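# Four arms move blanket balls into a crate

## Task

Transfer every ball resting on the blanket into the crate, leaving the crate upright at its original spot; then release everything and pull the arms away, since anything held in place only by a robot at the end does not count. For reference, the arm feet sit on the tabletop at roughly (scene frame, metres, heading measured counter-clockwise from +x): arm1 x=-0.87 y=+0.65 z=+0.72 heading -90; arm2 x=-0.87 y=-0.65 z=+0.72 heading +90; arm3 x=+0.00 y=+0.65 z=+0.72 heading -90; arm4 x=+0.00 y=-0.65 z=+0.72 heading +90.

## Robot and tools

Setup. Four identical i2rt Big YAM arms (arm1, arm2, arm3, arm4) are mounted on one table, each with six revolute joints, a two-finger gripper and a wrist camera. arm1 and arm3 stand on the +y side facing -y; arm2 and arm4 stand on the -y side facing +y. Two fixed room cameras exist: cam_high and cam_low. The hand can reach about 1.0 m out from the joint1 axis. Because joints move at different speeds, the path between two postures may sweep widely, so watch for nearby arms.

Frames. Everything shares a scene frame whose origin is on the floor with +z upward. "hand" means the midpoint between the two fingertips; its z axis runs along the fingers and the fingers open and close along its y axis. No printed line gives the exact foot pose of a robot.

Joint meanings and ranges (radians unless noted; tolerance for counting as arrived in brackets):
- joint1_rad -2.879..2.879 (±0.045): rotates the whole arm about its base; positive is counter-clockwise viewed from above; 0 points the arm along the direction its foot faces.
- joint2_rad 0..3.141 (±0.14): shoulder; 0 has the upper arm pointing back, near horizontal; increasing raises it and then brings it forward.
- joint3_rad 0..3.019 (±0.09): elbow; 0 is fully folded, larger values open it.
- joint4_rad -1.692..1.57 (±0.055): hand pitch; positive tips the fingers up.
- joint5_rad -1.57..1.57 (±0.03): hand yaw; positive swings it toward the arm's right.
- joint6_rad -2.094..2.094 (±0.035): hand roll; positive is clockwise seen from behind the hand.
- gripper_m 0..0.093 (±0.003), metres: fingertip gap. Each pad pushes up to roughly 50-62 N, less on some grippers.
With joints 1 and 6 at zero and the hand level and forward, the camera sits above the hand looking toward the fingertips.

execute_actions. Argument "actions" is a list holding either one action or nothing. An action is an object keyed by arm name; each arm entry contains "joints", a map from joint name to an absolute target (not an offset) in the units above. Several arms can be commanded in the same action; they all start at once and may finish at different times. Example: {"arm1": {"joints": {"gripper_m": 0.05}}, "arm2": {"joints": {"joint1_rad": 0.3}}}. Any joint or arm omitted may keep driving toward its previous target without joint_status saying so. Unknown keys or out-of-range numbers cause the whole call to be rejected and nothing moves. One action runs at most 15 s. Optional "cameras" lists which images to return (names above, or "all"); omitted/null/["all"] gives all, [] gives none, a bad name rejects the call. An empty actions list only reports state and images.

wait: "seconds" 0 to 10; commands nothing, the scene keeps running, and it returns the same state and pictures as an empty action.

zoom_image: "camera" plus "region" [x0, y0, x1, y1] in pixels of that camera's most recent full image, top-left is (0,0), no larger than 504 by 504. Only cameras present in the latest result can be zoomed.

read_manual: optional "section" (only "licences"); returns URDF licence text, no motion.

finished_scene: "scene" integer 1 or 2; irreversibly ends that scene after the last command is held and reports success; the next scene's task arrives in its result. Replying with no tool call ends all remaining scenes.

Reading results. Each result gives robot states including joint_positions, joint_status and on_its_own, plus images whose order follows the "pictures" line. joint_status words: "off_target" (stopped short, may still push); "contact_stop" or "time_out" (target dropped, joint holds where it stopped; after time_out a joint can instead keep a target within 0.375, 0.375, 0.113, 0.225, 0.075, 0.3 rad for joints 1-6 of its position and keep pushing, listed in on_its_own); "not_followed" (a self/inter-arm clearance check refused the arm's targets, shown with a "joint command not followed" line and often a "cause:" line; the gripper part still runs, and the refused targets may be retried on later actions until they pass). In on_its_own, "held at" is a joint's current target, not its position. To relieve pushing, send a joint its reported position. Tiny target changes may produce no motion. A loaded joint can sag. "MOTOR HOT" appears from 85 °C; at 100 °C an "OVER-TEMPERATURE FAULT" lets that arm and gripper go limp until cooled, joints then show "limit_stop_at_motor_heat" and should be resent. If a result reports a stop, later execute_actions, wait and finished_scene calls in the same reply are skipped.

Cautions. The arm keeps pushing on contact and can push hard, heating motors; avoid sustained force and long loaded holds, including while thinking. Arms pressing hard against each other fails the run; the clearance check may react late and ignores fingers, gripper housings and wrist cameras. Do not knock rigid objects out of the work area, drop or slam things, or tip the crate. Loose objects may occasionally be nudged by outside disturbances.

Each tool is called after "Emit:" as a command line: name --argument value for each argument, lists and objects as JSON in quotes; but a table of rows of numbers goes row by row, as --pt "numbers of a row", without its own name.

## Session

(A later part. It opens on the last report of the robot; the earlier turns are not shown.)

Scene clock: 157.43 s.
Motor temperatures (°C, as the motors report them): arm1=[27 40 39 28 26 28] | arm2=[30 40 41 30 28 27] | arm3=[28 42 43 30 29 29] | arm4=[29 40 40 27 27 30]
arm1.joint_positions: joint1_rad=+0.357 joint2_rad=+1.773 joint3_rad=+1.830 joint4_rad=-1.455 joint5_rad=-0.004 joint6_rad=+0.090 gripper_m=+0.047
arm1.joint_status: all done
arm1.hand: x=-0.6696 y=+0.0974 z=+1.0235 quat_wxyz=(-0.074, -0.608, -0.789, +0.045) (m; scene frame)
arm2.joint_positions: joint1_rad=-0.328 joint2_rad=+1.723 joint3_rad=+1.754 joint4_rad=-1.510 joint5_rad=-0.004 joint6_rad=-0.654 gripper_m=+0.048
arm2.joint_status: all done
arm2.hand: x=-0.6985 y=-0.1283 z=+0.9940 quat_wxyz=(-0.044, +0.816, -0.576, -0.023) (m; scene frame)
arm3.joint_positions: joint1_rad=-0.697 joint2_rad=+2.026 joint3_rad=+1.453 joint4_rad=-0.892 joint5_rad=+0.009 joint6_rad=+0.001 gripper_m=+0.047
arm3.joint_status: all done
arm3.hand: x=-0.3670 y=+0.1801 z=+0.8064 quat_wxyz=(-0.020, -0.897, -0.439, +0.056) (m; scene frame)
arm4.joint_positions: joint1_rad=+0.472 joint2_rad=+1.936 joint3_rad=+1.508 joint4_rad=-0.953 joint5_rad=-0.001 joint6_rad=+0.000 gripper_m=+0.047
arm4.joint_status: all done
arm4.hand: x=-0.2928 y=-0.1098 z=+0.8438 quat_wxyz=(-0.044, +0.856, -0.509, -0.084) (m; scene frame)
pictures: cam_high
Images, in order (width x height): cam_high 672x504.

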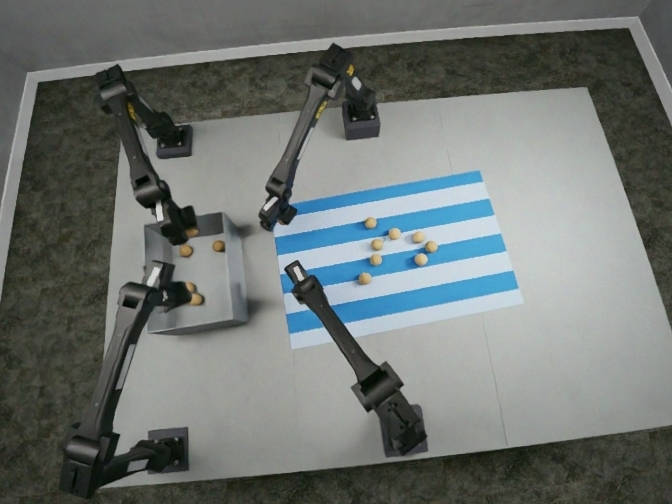

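Emit:
execute_actions --actions '[{"arm1":{"joints":{"joint2_rad":2.105,"joint3_rad":1.621,"joint4_rad":-1.012}},"arm2":{"joints":{"joint2_rad":1.919,"joint3_rad":1.348,"joint4_rad":-1.055}},"arm3":{"joints":{"joint2_rad":2.139}},"arm4":{"joints":{"joint1_rad":0.606,"joint2_rad":2.038,"joint3_rad":1.426}}}]' --cameras '["arm1_cam_wrist","arm2_cam_wrist","cam_high"]'

Scene clock: 160.93 s.
Motor temperatures (°C, as the motors report them): arm1=[27 40 39 28 26 28] | arm2=[30 40 41 30 28 27] | arm3=[28 42 43 30 29 29] | arm4=[29 39 40 27 27 30]
arm1.joint_positions: joint1_rad=+0.357 joint2_rad=+2.104 joint3_rad=+1.620 joint4_rad=-1.027 joint5_rad=-0.007 joint6_rad=+0.091 gripper_m=+0.045
arm1.joint_status: all done
arm1.hand: x=-0.6563 y=+0.0620 z=+0.7555 quat_wxyz=(-0.028, -0.611, -0.791, +0.013) (m; scene frame)
arm2.joint_positions: joint1_rad=-0.327 joint2_rad=+1.918 joint3_rad=+1.352 joint4_rad=-1.067 joint5_rad=-0.008 joint6_rad=-0.655 gripper_m=+0.047
arm2.joint_status: all done
arm2.hand: x=-0.7113 y=-0.1530 z=+0.7456 quat_wxyz=(+0.030, +0.818, -0.575, -0.002) (m; scene frame)
arm3.joint_positions: joint1_rad=-0.697 joint2_rad=+2.138 joint3_rad=+1.453 joint4_rad=-0.892 joint5_rad=+0.009 joint6_rad=+0.001 gripper_m=+0.047
arm3.joint_status: all done
arm3.hand: x=-0.3558 y=+0.1951 z=+0.7425 quat_wxyz=(+0.005, -0.898, -0.440, +0.006) (m; scene frame)
arm4.joint_positions: joint1_rad=+0.617 joint2_rad=+2.034 joint3_rad=+1.428 joint4_rad=-0.951 joint5_rad=+0.001 joint6_rad=+0.002 gripper_m=+0.047
arm4.joint_status: all done
arm4.hand: x=-0.3408 y=-0.1943 z=+0.7600 quat_wxyz=(+0.001, +0.894, -0.448, -0.009) (m; scene frame)
pictures: arm1_cam_wrist, arm2_cam_wrist, cam_high
Images, in order (width x height): arm1_cam_wrist 616x616, arm2_cam_wrist 616x616, cam_high 672x504.

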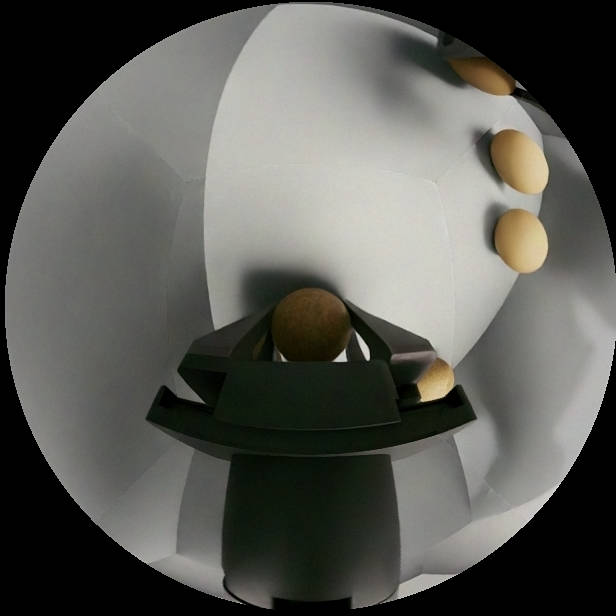

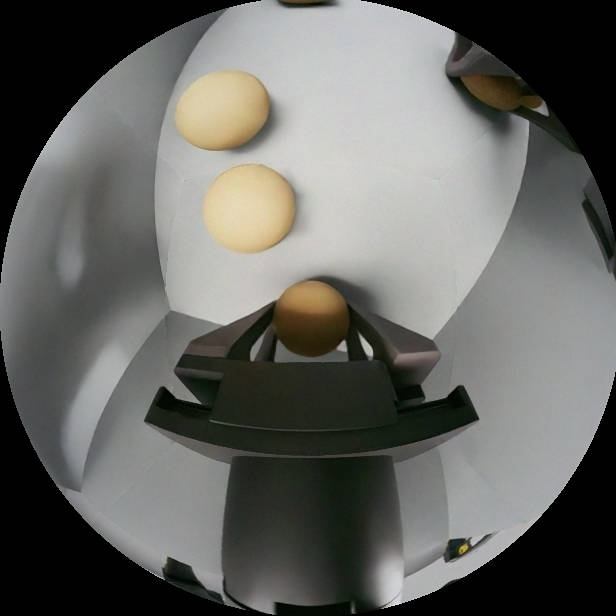

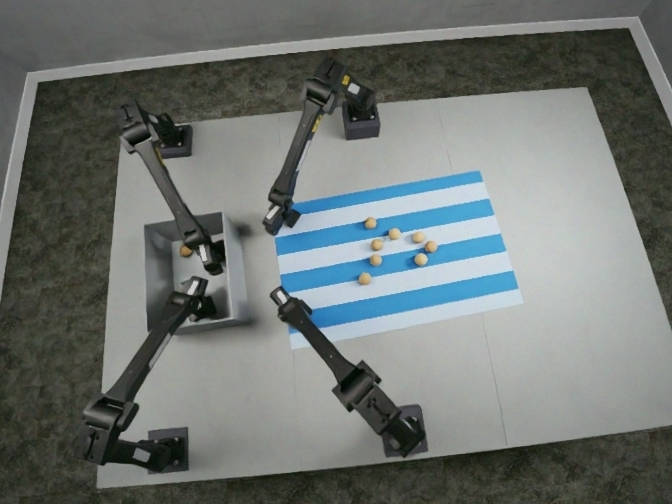

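Emit:
execute_actions --actions '[{"arm1":{"joints":{"gripper_m":0.062,"joint2_rad":1.83,"joint3_rad":1.865,"joint4_rad":-1.41}},"arm2":{"joints":{"gripper_m":0.066,"joint2_rad":1.54,"joint3_rad":1.49}},"arm3":{"joints":{"gripper_m":0.075,"joint2_rad":1.76}},"arm4":{"joints":{"gripper_m":0.075,"joint2_rad":1.86}}}]' --cameras '["cam_high","cam_low"]'

Scene clock: 170.63 s.
Motor temperatures (°C, as the motors report them): arm1=[27 40 39 28 26 28] | arm2=[30 39 40 30 28 27] | arm3=[28 42 43 30 28 29] | arm4=[29 39 39 26 27 30]
arm1.joint_positions: joint1_rad=+0.353 joint2_rad=+1.816 joint3_rad=+1.857 joint4_rad=-1.396 joint5_rad=-0.003 joint6_rad=+0.091 gripper_m=+0.062
arm1.joint_status: all done
arm1.hand: x=-0.6630 y=+0.0722 z=+1.0130 quat_wxyz=(-0.092, -0.609, -0.786, +0.057) (m; scene frame)
arm2.joint_positions: joint1_rad=-0.327 joint2_rad=+1.554 joint3_rad=+1.463 joint4_rad=-1.066 joint5_rad=-0.008 joint6_rad=-0.655 gripper_m=+0.066
arm2.joint_status: all done
arm2.hand: x=-0.6960 y=-0.1166 z=+0.9832 quat_wxyz=(-0.196, +0.799, -0.563, -0.073) (m; scene frame)
arm3.joint_positions: joint1_rad=-0.697 joint2_rad=+1.748 joint3_rad=+1.455 joint4_rad=-0.892 joint5_rad=+0.009 joint6_rad=+0.000 gripper_m=+0.075
arm3.joint_status: all done
arm3.hand: x=-0.3758 y=+0.1675 z=+0.9702 quat_wxyz=(-0.081, -0.881, -0.431, +0.180) (m; scene frame)
arm4.joint_positions: joint1_rad=+0.617 joint2_rad=+1.839 joint3_rad=+1.428 joint4_rad=-0.951 joint5_rad=+0.001 joint6_rad=+0.002 gripper_m=+0.075
arm4.joint_status: all done
arm4.hand: x=-0.3516 y=-0.1781 z=+0.8685 quat_wxyz=(-0.043, +0.889, -0.446, -0.096) (m; scene frame)
pictures: cam_high, cam_low
Images, in order (width x height): cam_high 672x504, cam_low 672x504.

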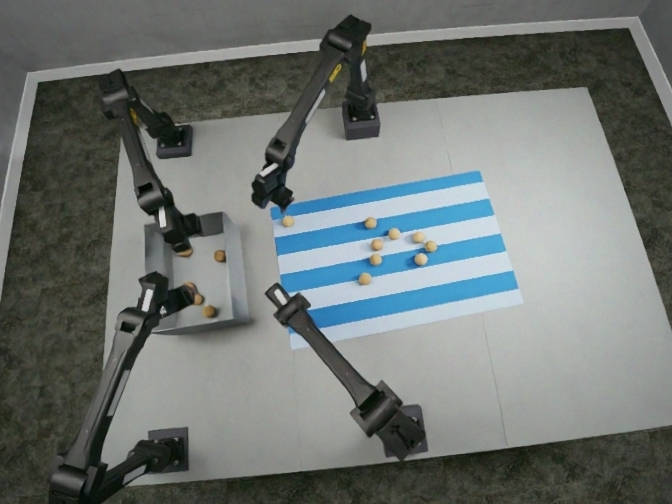

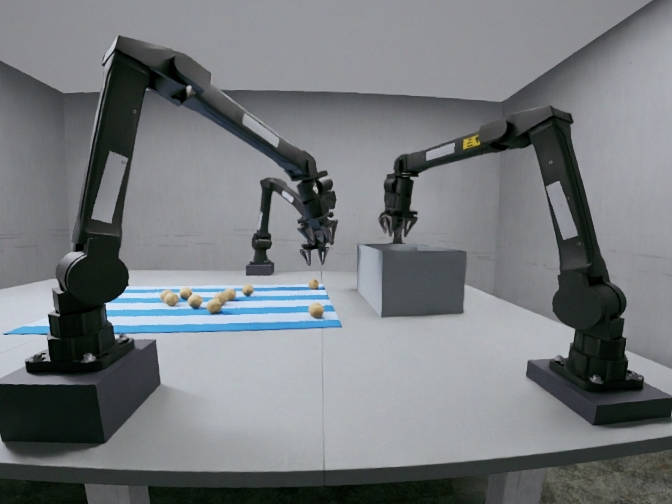

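Emit:
execute_actions --actions '[{"arm1":{"joints":{"gripper_m":0.08,"joint1_rad":0.845,"joint4_rad":-1.5,"joint6_rad":-0.01}},"arm2":{"joints":{"gripper_m":0.08,"joint1_rad":-0.868,"joint2_rad":1.635,"joint3_rad":1.74}},"arm3":{"joints":{"joint1_rad":-0.135,"joint3_rad":1.14,"joint6_rad":-0.36}},"arm4":{"joints":{"joint1_rad":0.072,"joint6_rad":-0.26}}}]' --cameras '["cam_high","arm3_cam_wrist","arm4_cam_wrist"]'

Scene clock: 175.43 s.
Motor temperatures (°C, as the motors report them): arm1=[27 40 39 28 26 28] | arm2=[30 39 42 30 28 27] | arm3=[28 42 43 30 28 29] | arm4=[29 39 40 26 27 30]
arm1.joint_positions: joint1_rad=+0.840 joint2_rad=+1.816 joint3_rad=+1.857 joint4_rad=-1.486 joint5_rad=-0.008 joint6_rad=+0.000 gripper_m=+0.080
arm1.joint_status: all done
arm1.hand: x=-0.4324 y=+0.2516 z=+1.0090 quat_wxyz=(-0.060, -0.361, -0.931, +0.019) (m; scene frame)
arm2.joint_positions: joint1_rad=-0.867 joint2_rad=+1.657 joint3_rad=+1.677 joint4_rad=-1.066 joint5_rad=-0.003 joint6_rad=-0.656 gripper_m=+0.080
arm2.joint_status: all done
arm2.hand: x=-0.3953 y=-0.2390 z=+1.0243 quat_wxyz=(-0.258, +0.613, -0.747, -0.018) (m; scene frame)
arm3.joint_positions: joint1_rad=-0.130 joint2_rad=+1.756 joint3_rad=+1.134 joint4_rad=-0.892 joint5_rad=+0.006 joint6_rad=-0.349 gripper_m=+0.075
arm3.joint_status: all done
arm3.hand: x=-0.0459 y=+0.1698 z=+0.8356 quat_wxyz=(-0.010, -0.611, -0.791, +0.032) (m; scene frame)
arm4.joint_positions: joint1_rad=+0.068 joint2_rad=+1.839 joint3_rad=+1.428 joint4_rad=-0.951 joint5_rad=+0.004 joint6_rad=-0.250 gripper_m=+0.075
arm4.joint_status: all done
arm4.hand: x=-0.0531 y=-0.0634 z=+0.8652 quat_wxyz=(-0.076, +0.813, -0.573, -0.068) (m; scene frame)
pictures: arm3_cam_wrist, arm4_cam_wrist, cam_high
Images, in order (width x height): arm3_cam_wrist 616x616, arm4_cam_wrist 616x616, cam_high 672x504.

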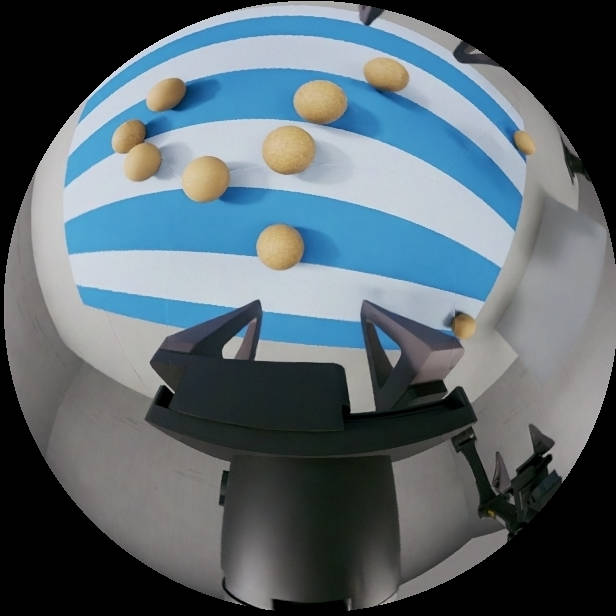

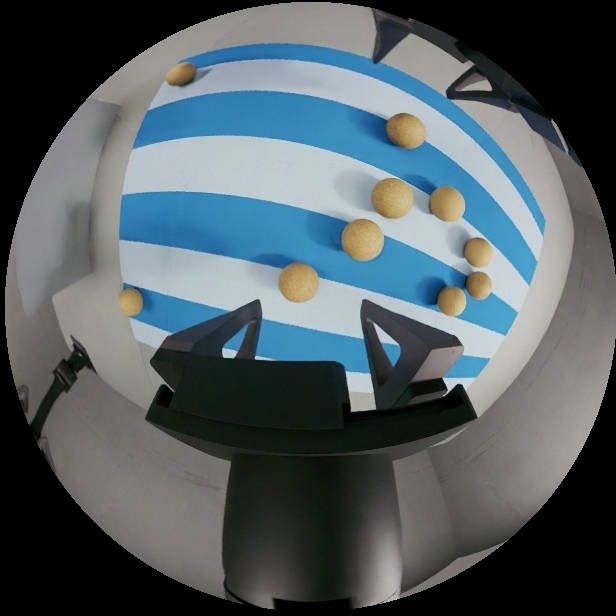

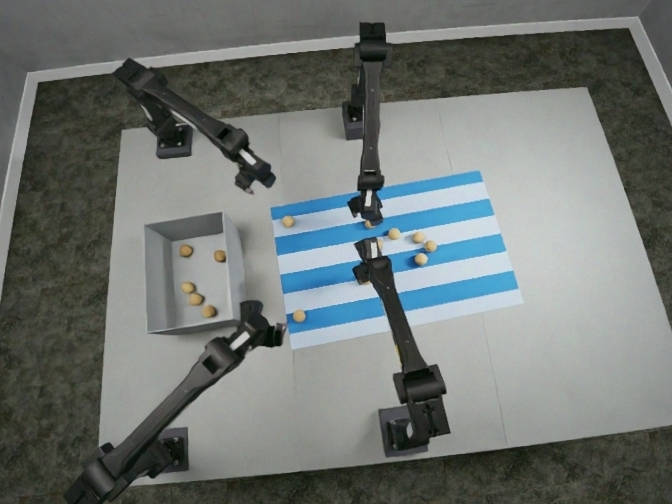

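Emit:
zoom_image --camera "cam_high" --region '[250, 200, 390, 340]'

Emit:
zoom_image --camera "cam_high" --region '[130, 200, 270, 350]'

Region (250, 200, 390, 340) of cam_high's 672x504 image, scaled by 3.600, with more detail than that image has.

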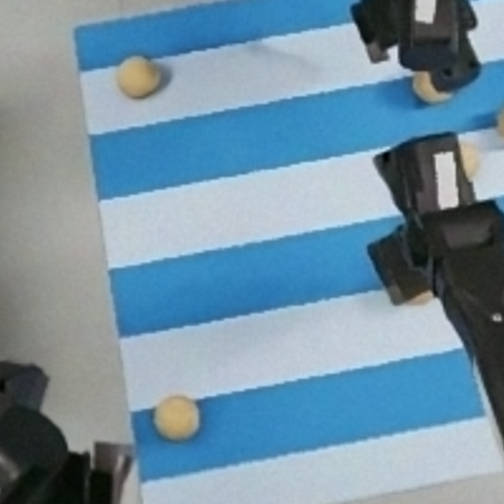

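Region (130, 200, 270, 350) of cam_high's 672x504 image, scaled by 3.360, with more detail than that image has; it fills the left 470 columns of this view, and the rest is white.

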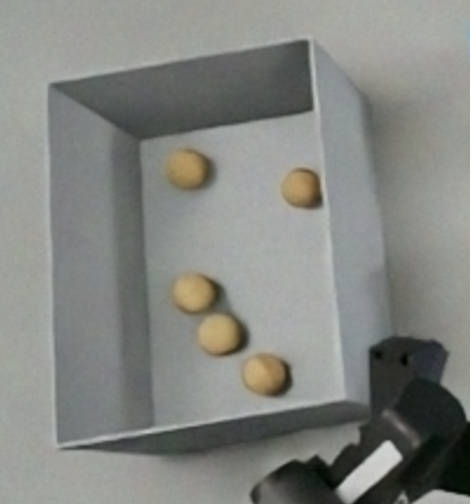

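Emit:
execute_actions --actions '[{"arm1":{"joints":{"joint2_rad":2.241,"joint4_rad":-1.09}},"arm2":{"joints":{"joint2_rad":2.124,"joint3_rad":1.66,"joint4_rad":-0.835,"joint6_rad":0.01}},"arm3":{"joints":{"joint1_rad":-0.052,"joint2_rad":1.96,"joint4_rad":-0.718}},"arm4":{"joints":{"joint1_rad":0.086,"joint2_rad":2.033,"joint4_rad":-0.905}}}]' --cameras '["arm1_cam_wrist","arm2_cam_wrist","arm3_cam_wrist","arm4_cam_wrist"]'

Scene clock: 179.37 s.
Motor temperatures (°C, as the motors report them): arm1=[27 40 39 28 26 28] | arm2=[30 39 42 30 28 27] | arm3=[28 42 43 30 28 29] | arm4=[29 39 40 26 27 30]
arm1.joint_positions: joint1_rad=+0.841 joint2_rad=+2.220 joint3_rad=+1.864 joint4_rad=-1.103 joint5_rad=-0.005 joint6_rad=+0.000 gripper_m=+0.080
arm1.joint_status: all done
arm1.hand: x=-0.3599 y=+0.1853 z=+0.7695 quat_wxyz=(-0.053, -0.361, -0.931, +0.018) (m; scene frame)
arm2.joint_positions: joint1_rad=-0.875 joint2_rad=+2.119 joint3_rad=+1.666 joint4_rad=-0.838 joint5_rad=-0.008 joint6_rad=-0.001 gripper_m=+0.080
arm2.joint_status: all done
arm2.hand: x=-0.3492 y=-0.1997 z=+0.7424 quat_wxyz=(-0.126, +0.345, -0.928, -0.059) (m; scene frame)
arm3.joint_positions: joint1_rad=-0.046 joint2_rad=+1.967 joint3_rad=+1.130 joint4_rad=-0.726 joint5_rad=+0.006 joint6_rad=-0.350 gripper_m=+0.075
arm3.joint_status: all done
arm3.hand: x=-0.0064 y=+0.1610 z=+0.7372 quat_wxyz=(+0.003, -0.577, -0.817, +0.011) (m; scene frame)
arm4.joint_positions: joint1_rad=+0.076 joint2_rad=+2.039 joint3_rad=+1.424 joint4_rad=-0.918 joint5_rad=+0.004 joint6_rad=-0.250 gripper_m=+0.075
arm4.joint_status: all done
arm4.hand: x=-0.0576 y=-0.0784 z=+0.7532 quat_wxyz=(-0.011, +0.820, -0.572, -0.013) (m; scene frame)
pictures: arm1_cam_wrist, arm2_cam_wrist, arm3_cam_wrist, arm4_cam_wrist
Images, in order (width x height): arm1_cam_wrist 616x616, arm2_cam_wrist 616x616, arm3_cam_wrist 616x616, arm4_cam_wrist 616x616.

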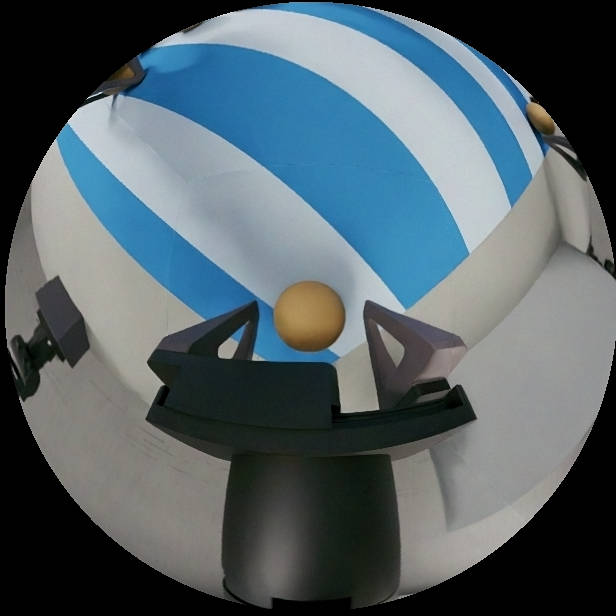

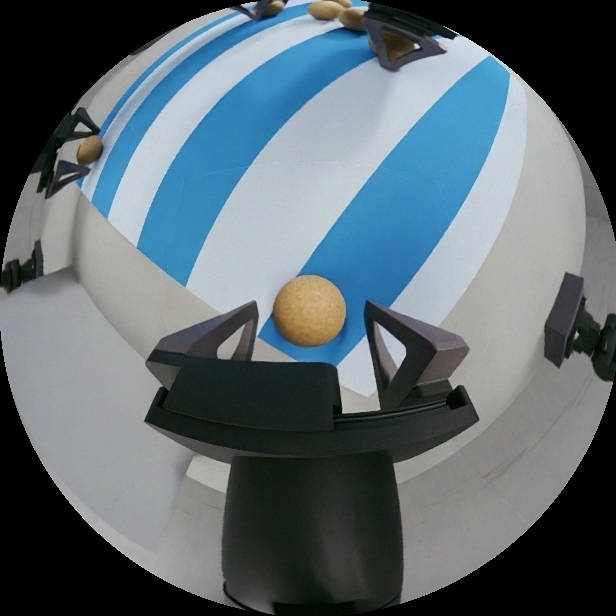

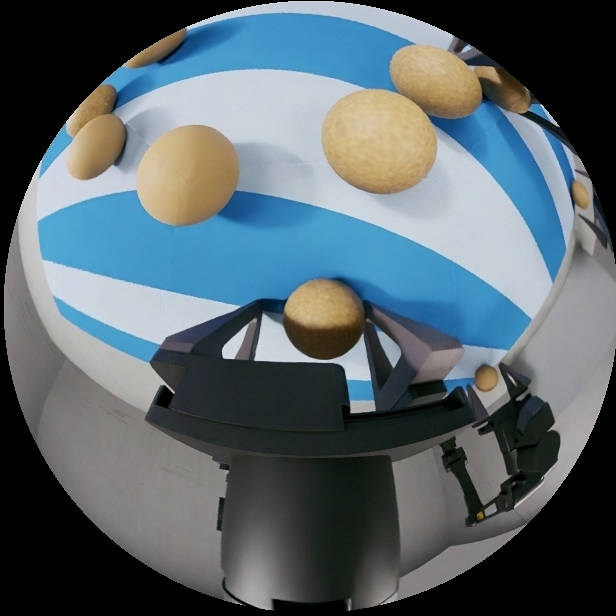

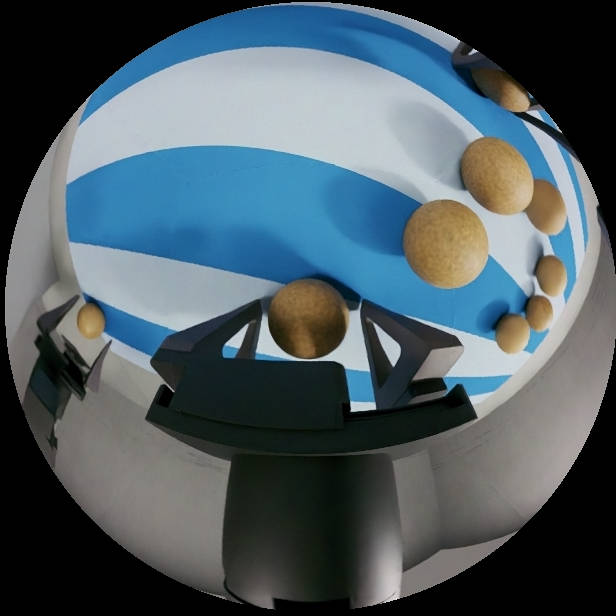

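Emit:
execute_actions --actions '[{"arm1":{"joints":{"gripper_m":0.043,"joint3_rad":1.84}},"arm2":{"joints":{"gripper_m":0.043,"joint3_rad":1.643,"joint4_rad":-0.8}},"arm3":{"joints":{"gripper_m":0.043,"joint1_rad":-0.066}},"arm4":{"joints":{"gripper_m":0.043}}}]' --cameras '["arm1_cam_wrist","arm2_cam_wrist"]'

Scene clock: 180.53 s.
Motor temperatures (°C, as the motors report them): arm1=[27 40 39 28 26 28] | arm2=[30 39 42 30 28 27] | arm3=[28 42 43 30 28 29] | arm4=[29 39 39 26 27 30]
arm1.joint_positions: joint1_rad=+0.841 joint2_rad=+2.220 joint3_rad=+1.848 joint4_rad=-1.101 joint5_rad=-0.005 joint6_rad=+0.000 gripper_m=+0.047
arm1.joint_status: gripper_m off_target (ended at +0.047, target +0.043); the others done
arm1.hand: x=-0.3639 y=+0.1890 z=+0.7636 quat_wxyz=(-0.046, -0.361, -0.931, +0.016) (m; scene frame)
arm2.joint_positions: joint1_rad=-0.875 joint2_rad=+2.119 joint3_rad=+1.650 joint4_rad=-0.815 joint5_rad=-0.007 joint6_rad=-0.001 gripper_m=+0.048
arm2.joint_status: gripper_m off_target (ended at +0.048, target +0.043); the others done
arm2.hand: x=-0.3500 y=-0.2004 z=+0.7374 quat_wxyz=(-0.129, +0.345, -0.928, -0.060) (m; scene frame)
arm3.joint_positions: joint1_rad=-0.062 joint2_rad=+1.967 joint3_rad=+1.130 joint4_rad=-0.726 joint5_rad=+0.006 joint6_rad=-0.351 gripper_m=+0.046
arm3.joint_status: gripper_m off_target (ended at +0.046, target +0.043); the others done
arm3.hand: x=-0.0144 y=+0.1612 z=+0.7373 quat_wxyz=(+0.003, -0.583, -0.812, +0.011) (m; scene frame)
arm4.joint_positions: joint1_rad=+0.076 joint2_rad=+2.039 joint3_rad=+1.424 joint4_rad=-0.918 joint5_rad=+0.003 joint6_rad=-0.251 gripper_m=+0.046
arm4.joint_status: gripper_m off_target (ended at +0.046, target +0.043)
arm4.hand: x=-0.0577 y=-0.0784 z=+0.7532 quat_wxyz=(-0.011, +0.820, -0.572, -0.014) (m; scene frame)
pictures: arm1_cam_wrist, arm2_cam_wrist
Images, in order (width x height): arm1_cam_wrist 616x616, arm2_cam_wrist 616x616.

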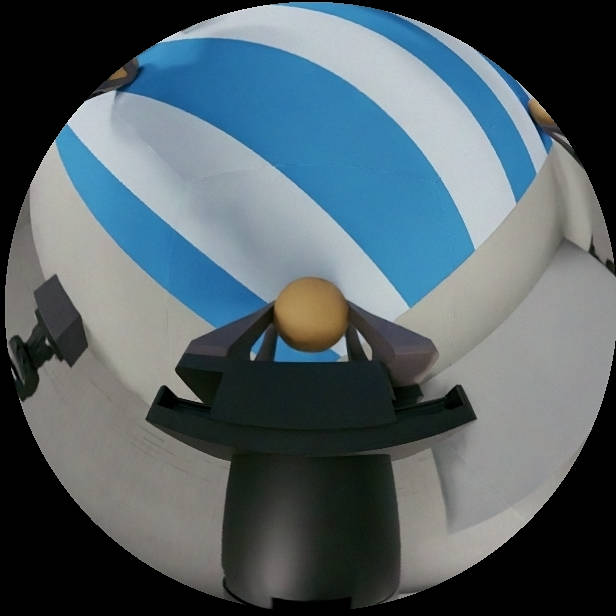

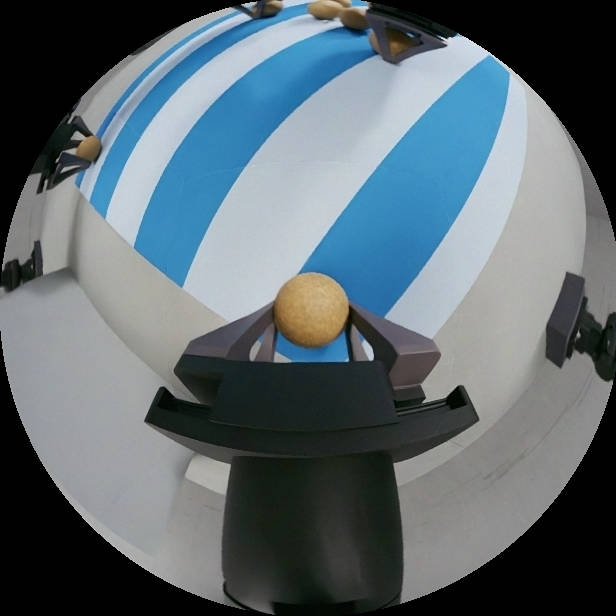

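Emit:
execute_actions --actions '[{"arm1":{"joints":{"joint1_rad":0.708,"joint2_rad":1.795,"joint4_rad":-1.61}},"arm2":{"joints":{"joint1_rad":-0.762,"joint2_rad":1.632,"joint4_rad":-1.21}},"arm3":{"joints":{"joint1_rad":-0.41,"joint2_rad":1.82,"joint3_rad":1.3,"joint4_rad":-1.01}},"arm4":{"joints":{"joint1_rad":0.34,"joint2_rad":1.89,"joint4_rad":-1.04}}}]' --cameras '["cam_high","cam_low"]'

Scene clock: 185.27 s.
Motor temperatures (°C, as the motors report them): arm1=[27 40 39 28 26 28] | arm2=[30 39 42 30 28 27] | arm3=[28 42 43 30 28 29] | arm4=[29 39 39 26 27 30]
arm1.joint_positions: joint1_rad=+0.710 joint2_rad=+1.784 joint3_rad=+1.828 joint4_rad=-1.597 joint5_rad=-0.005 joint6_rad=-0.001 gripper_m=+0.047
arm1.joint_status: all done
arm1.hand: x=-0.5121 y=+0.2270 z=+1.0132 quat_wxyz=(-0.009, -0.421, -0.907, +0.002) (m; scene frame)
arm2.joint_positions: joint1_rad=-0.761 joint2_rad=+1.653 joint3_rad=+1.628 joint4_rad=-1.201 joint5_rad=-0.006 joint6_rad=+0.000 gripper_m=+0.048
arm2.joint_status: all done
arm2.hand: x=-0.4705 y=-0.2217 z=+0.9901 quat_wxyz=(-0.153, +0.395, -0.903, -0.079) (m; scene frame)
arm3.joint_positions: joint1_rad=-0.408 joint2_rad=+1.799 joint3_rad=+1.294 joint4_rad=-1.003 joint5_rad=+0.009 joint6_rad=-0.351 gripper_m=+0.046
arm3.joint_status: all done
arm3.hand: x=-0.1912 y=+0.1632 z=+0.8692 quat_wxyz=(-0.007, -0.714, -0.700, +0.037) (m; scene frame)
arm4.joint_positions: joint1_rad=+0.342 joint2_rad=+1.879 joint3_rad=+1.424 joint4_rad=-1.025 joint5_rad=+0.000 joint6_rad=-0.253 gripper_m=+0.046
arm4.joint_status: all done
arm4.hand: x=-0.2032 y=-0.1205 z=+0.8410 quat_wxyz=(-0.026, +0.888, -0.457, -0.037) (m; scene frame)
pictures: cam_high, cam_low
Images, in order (width x height): cam_high 672x504, cam_low 672x504.

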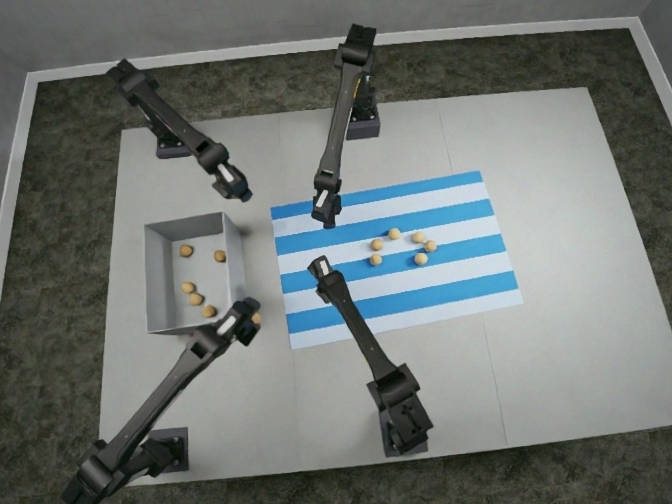

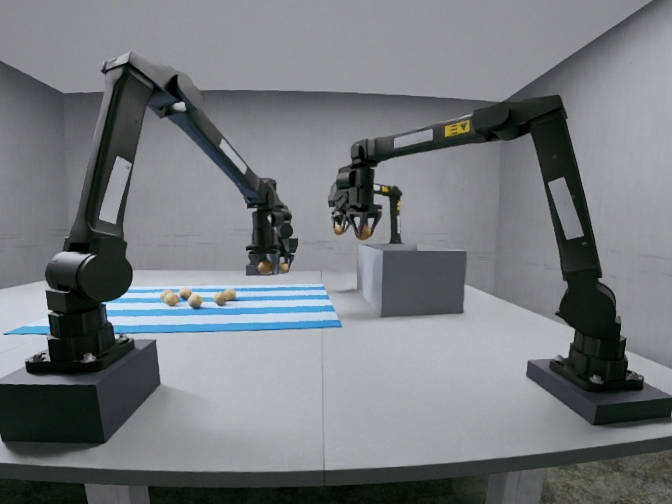

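Emit:
execute_actions --actions '[{"arm1":{"joints":{"joint1_rad":0.345,"joint6_rad":0.28}},"arm2":{"joints":{"joint1_rad":-0.42,"joint6_rad":-0.49}},"arm3":{"joints":{"joint1_rad":-0.703,"joint2_rad":2.06,"joint4_rad":-0.62,"joint6_rad":0.01}},"arm4":{"joints":{"joint1_rad":0.605,"joint2_rad":2.033,"joint4_rad":-0.925,"joint6_rad":0.01}}}]' --cameras '["cam_high","arm1_cam_wrist","cam_low"]'

Scene clock: 187.93 s.
Motor temperatures (°C, as the motors report them): arm1=[27 40 39 28 26 28] | arm2=[30 39 42 30 28 27] | arm3=[28 42 43 30 29 29] | arm4=[29 39 39 26 27 30]
arm1.joint_positions: joint1_rad=+0.349 joint2_rad=+1.784 joint3_rad=+1.828 joint4_rad=-1.597 joint5_rad=-0.004 joint6_rad=+0.269 gripper_m=+0.047
arm1.joint_status: all done
arm1.hand: x=-0.6851 y=+0.1277 z=+1.0133 quat_wxyz=(-0.009, -0.682, -0.732, +0.003) (m; scene frame)
arm2.joint_positions: joint1_rad=-0.422 joint2_rad=+1.653 joint3_rad=+1.628 joint4_rad=-1.201 joint5_rad=-0.005 joint6_rad=-0.479 gripper_m=+0.048
arm2.joint_status: all done
arm2.hand: x=-0.6361 y=-0.1145 z=+0.9932 quat_wxyz=(-0.161, +0.721, -0.671, -0.068) (m; scene frame)
arm3.joint_positions: joint1_rad=-0.703 joint2_rad=+2.057 joint3_rad=+1.293 joint4_rad=-0.630 joint5_rad=+0.008 joint6_rad=-0.001 gripper_m=+0.046
arm3.joint_status: all done
arm3.hand: x=-0.3592 y=+0.1963 z=+0.7441 quat_wxyz=(-0.036, -0.895, -0.435, +0.088) (m; scene frame)
arm4.joint_positions: joint1_rad=+0.606 joint2_rad=+2.036 joint3_rad=+1.424 joint4_rad=-0.939 joint5_rad=+0.000 joint6_rad=+0.001 gripper_m=+0.046
arm4.joint_status: all done
arm4.hand: x=-0.3367 y=-0.1901 z=+0.7579 quat_wxyz=(+0.000, +0.892, -0.453, -0.012) (m; scene frame)
pictures: arm1_cam_wrist, cam_high, cam_low
Images, in order (width x height): arm1_cam_wrist 616x616, cam_high 672x504, cam_low 672x504.

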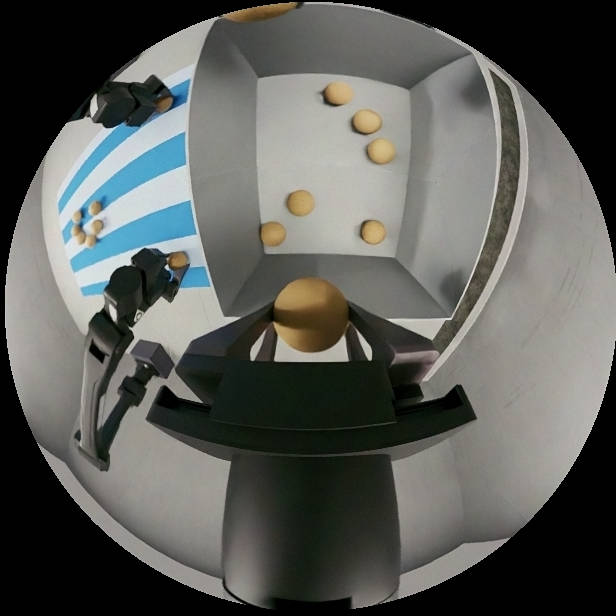

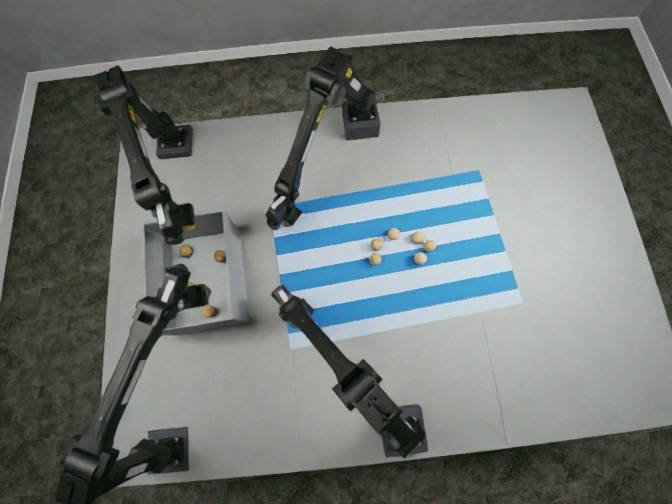

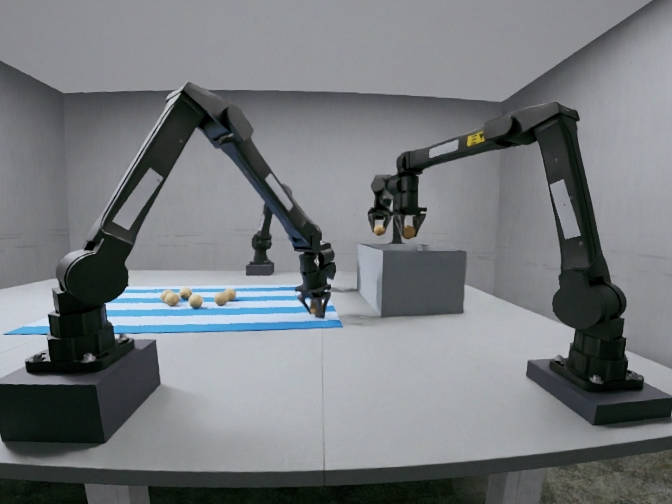

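Emit:
execute_actions --actions '[{"arm1":{"joints":{"joint1_rad":0.366,"joint2_rad":2.002,"joint3_rad":1.47,"joint4_rad":-1.06}},"arm2":{"joints":{"joint2_rad":1.944,"joint3_rad":1.393,"joint4_rad":-1.022}},"arm3":{"joints":{"gripper_m":0.075,"joint2_rad":1.9}},"arm4":{"joints":{"gripper_m":0.075,"joint2_rad":1.875}}}]' --cameras '["arm1_cam_wrist","arm2_cam_wrist","cam_high"]'

Scene clock: 191.40 s.
Motor temperatures (°C, as the motors report them): arm1=[27 40 39 28 26 28] | arm2=[30 39 42 30 28 27] | arm3=[28 42 43 30 28 29] | arm4=[29 39 39 26 27 30]
arm1.joint_positions: joint1_rad=+0.359 joint2_rad=+1.995 joint3_rad=+1.473 joint4_rad=-1.075 joint5_rad=-0.007 joint6_rad=+0.278 gripper_m=+0.047
arm1.joint_status: all done
arm1.hand: x=-0.6759 y=+0.1204 z=+0.7673 quat_wxyz=(+0.010, -0.681, -0.732, -0.009) (m; scene frame)
arm2.joint_positions: joint1_rad=-0.424 joint2_rad=+1.943 joint3_rad=+1.398 joint4_rad=-1.029 joint5_rad=+0.002 joint6_rad=-0.480 gripper_m=+0.048
arm2.joint_status: all done
arm2.hand: x=-0.6520 y=-0.1469 z=+0.7460 quat_wxyz=(+0.002, +0.732, -0.681, -0.006) (m; scene frame)
arm3.joint_positions: joint1_rad=-0.703 joint2_rad=+1.877 joint3_rad=+1.289 joint4_rad=-0.626 joint5_rad=+0.008 joint6_rad=+0.000 gripper_m=+0.075
arm3.joint_status: all done
arm3.hand: x=-0.3744 y=+0.1761 z=+0.8460 quat_wxyz=(-0.075, -0.884, -0.430, +0.168) (m; scene frame)
arm4.joint_positions: joint1_rad=+0.606 joint2_rad=+1.857 joint3_rad=+1.424 joint4_rad=-0.939 joint5_rad=+0.000 joint6_rad=+0.001 gripper_m=+0.075
arm4.joint_status: all done
arm4.hand: x=-0.3471 y=-0.1741 z=+0.8577 quat_wxyz=(-0.041, +0.887, -0.451, -0.091) (m; scene frame)
pictures: arm1_cam_wrist, arm2_cam_wrist, cam_high
Images, in order (width x height): arm1_cam_wrist 616x616, arm2_cam_wrist 616x616, cam_high 672x504.

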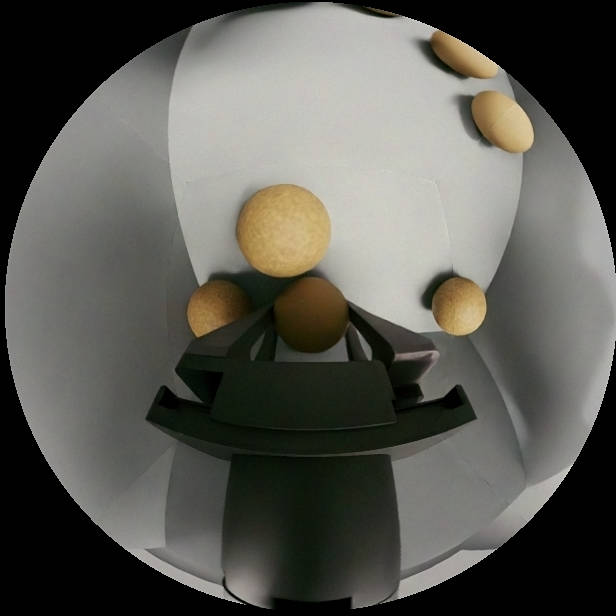

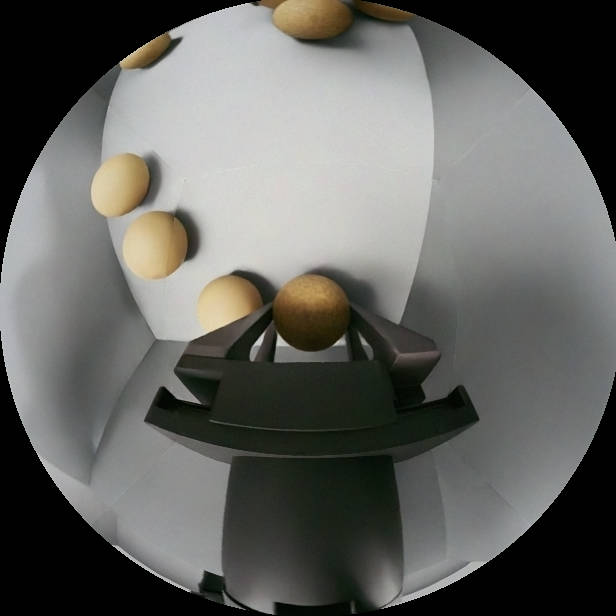

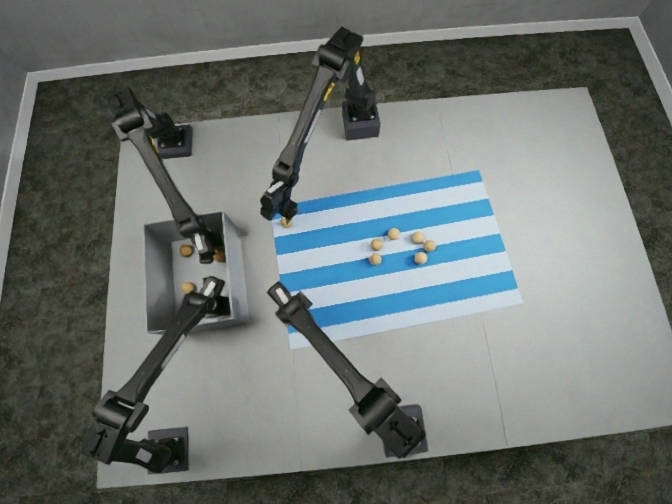

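Emit:
zoom_image --camera "cam_high" --region '[340, 200, 460, 300]'

Region (340, 200, 460, 300) of cam_high's 672x504 image, scaled by 4.200, with more detail than that image has.

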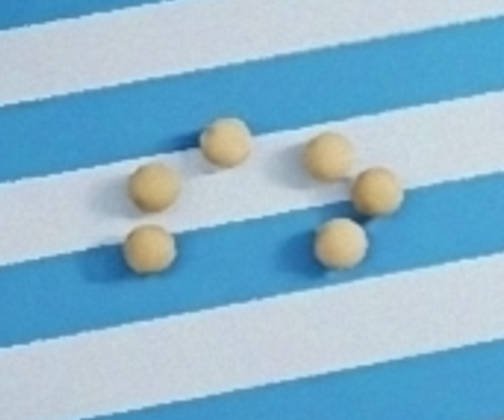

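Emit:
execute_actions --actions '[{"arm1":{"joints":{"gripper_m":0.058,"joint2_rad":1.785,"joint3_rad":1.79,"joint4_rad":-1.41}},"arm2":{"joints":{"gripper_m":0.058,"joint2_rad":1.588,"joint3_rad":1.53}},"arm3":{"joints":{"joint1_rad":-0.46,"joint3_rad":1.49,"joint4_rad":-1.06}},"arm4":{"joints":{"joint1_rad":0.09,"joint3_rad":1.73,"joint4_rad":-1.36,"joint6_rad":0.36}}}]' --cameras '["cam_high","cam_low"]'

Scene clock: 196.63 s.
Motor temperatures (°C, as the motors report them): arm1=[27 40 39 28 26 28] | arm2=[30 39 41 30 28 27] | arm3=[28 42 43 30 28 29] | arm4=[29 39 40 26 27 30]
arm1.joint_positions: joint1_rad=+0.359 joint2_rad=+1.765 joint3_rad=+1.778 joint4_rad=-1.396 joint5_rad=-0.007 joint6_rad=+0.278 gripper_m=+0.058
arm1.joint_status: all done
arm1.hand: x=-0.6672 y=+0.0969 z=+1.0086 quat_wxyz=(-0.085, -0.678, -0.729, +0.040) (m; scene frame)
arm2.joint_positions: joint1_rad=-0.424 joint2_rad=+1.602 joint3_rad=+1.503 joint4_rad=-1.029 joint5_rad=+0.001 joint6_rad=-0.480 gripper_m=+0.058
arm2.joint_status: all done
arm2.hand: x=-0.6341 y=-0.1140 z=+0.9790 quat_wxyz=(-0.207, +0.713, -0.665, -0.081) (m; scene frame)
arm3.joint_positions: joint1_rad=-0.464 joint2_rad=+1.889 joint3_rad=+1.471 joint4_rad=-1.053 joint5_rad=+0.006 joint6_rad=+0.001 gripper_m=+0.075
arm3.joint_status: all done
arm3.hand: x=-0.2400 y=+0.1247 z=+0.8849 quat_wxyz=(-0.024, -0.840, -0.540, +0.050) (m; scene frame)
arm4.joint_positions: joint1_rad=+0.090 joint2_rad=+1.865 joint3_rad=+1.702 joint4_rad=-1.344 joint5_rad=+0.004 joint6_rad=+0.350 gripper_m=+0.075
arm4.joint_status: all done
arm4.hand: x=-0.0656 y=-0.0641 z=+0.9472 quat_wxyz=(-0.013, +0.619, -0.785, -0.027) (m; scene frame)
pictures: cam_high, cam_low
Images, in order (width x height): cam_high 672x504, cam_low 672x504.

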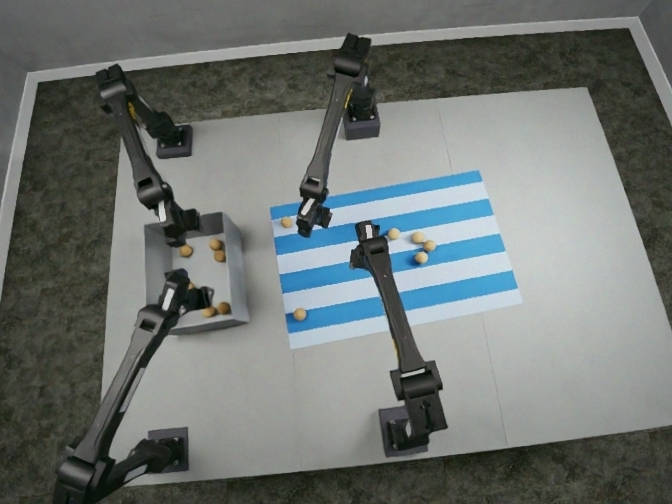

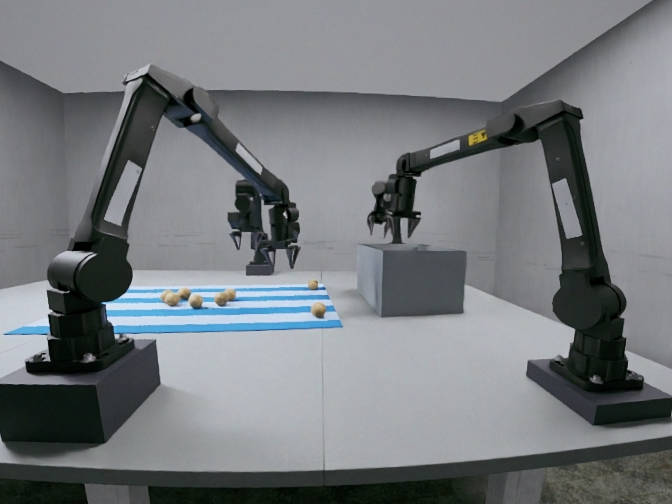

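Emit:
zoom_image --camera "cam_high" --region '[250, 200, 390, 340]'

Region (250, 200, 390, 340) of cam_high's 672x504 image, scaled by 3.600, with more detail than that image has.

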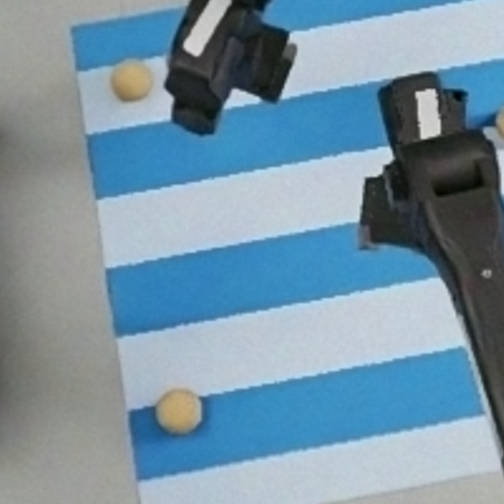

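Emit:
execute_actions --actions '[{"arm1":{"joints":{"gripper_m":0.08,"joint1_rad":0.836,"joint6_rad":-0.01}},"arm2":{"joints":{"gripper_m":0.08,"joint1_rad":-0.864,"joint2_rad":1.64,"joint3_rad":1.78,"joint6_rad":0.01}},"arm3":{"joints":{"joint1_rad":-0.038,"joint2_rad":1.98,"joint4_rad":-0.87}},"arm4":{"joints":{"joint1_rad":-0.305,"joint2_rad":2.0,"joint4_rad":-0.973}}}]' --cameras '["cam_high","arm3_cam_wrist","arm4_cam_wrist"]'

Scene clock: 200.37 s.
Motor temperatures (°C, as the motors report them): arm1=[27 40 39 28 26 28] | arm2=[30 39 42 30 28 27] | arm3=[28 42 44 30 28 29] | arm4=[29 39 41 26 27 30]
arm1.joint_positions: joint1_rad=+0.832 joint2_rad=+1.765 joint3_rad=+1.778 joint4_rad=-1.396 joint5_rad=-0.008 joint6_rad=+0.001 gripper_m=+0.080
arm1.joint_status: all done
arm1.hand: x=-0.4373 y=+0.2502 z=+1.0084 quat_wxyz=(-0.089, -0.364, -0.927, +0.031) (m; scene frame)
arm2.joint_positions: joint1_rad=-0.861 joint2_rad=+1.654 joint3_rad=+1.722 joint4_rad=-1.029 joint5_rad=-0.003 joint6_rad=-0.001 gripper_m=+0.080
arm2.joint_status: all done
arm2.hand: x=-0.3857 y=-0.2264 z=+1.0538 quat_wxyz=(-0.276, +0.338, -0.892, -0.114) (m; scene frame)
arm3.joint_positions: joint1_rad=-0.045 joint2_rad=+1.976 joint3_rad=+1.471 joint4_rad=-0.877 joint5_rad=+0.007 joint6_rad=+0.002 gripper_m=+0.075
arm3.joint_status: all done
arm3.hand: x=-0.0058 y=+0.0364 z=+0.8392 quat_wxyz=(-0.062, -0.707, -0.701, +0.076) (m; scene frame)
arm4.joint_positions: joint1_rad=-0.300 joint2_rad=+2.003 joint3_rad=+1.702 joint4_rad=-0.992 joint5_rad=+0.003 joint6_rad=+0.353 gripper_m=+0.075
arm4.joint_status: all done
arm4.hand: x=+0.1844 y=-0.0009 z=+0.8748 quat_wxyz=(-0.090, +0.450, -0.883, -0.100) (m; scene frame)
pictures: arm3_cam_wrist, arm4_cam_wrist, cam_high
Images, in order (width x height): arm3_cam_wrist 616x616, arm4_cam_wrist 616x616, cam_high 672x504.

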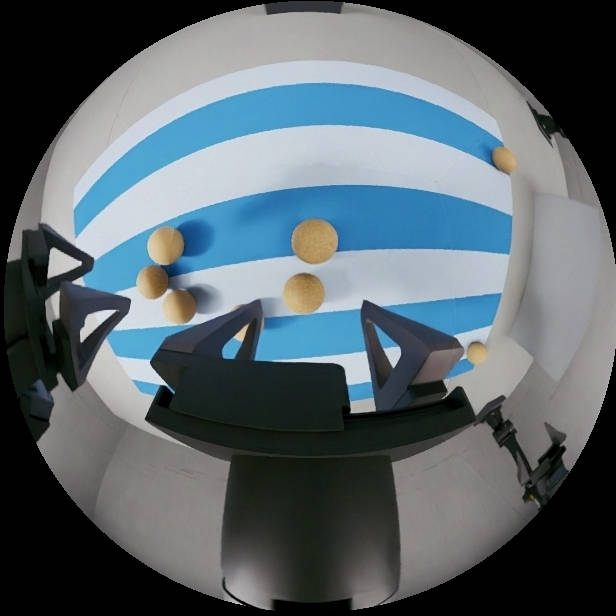

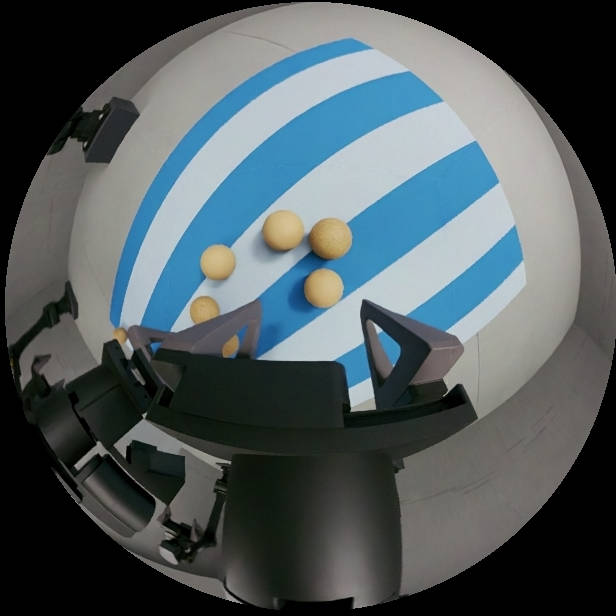

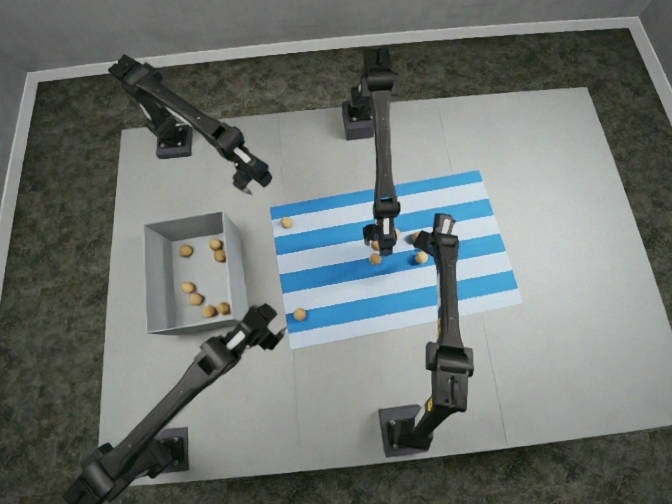

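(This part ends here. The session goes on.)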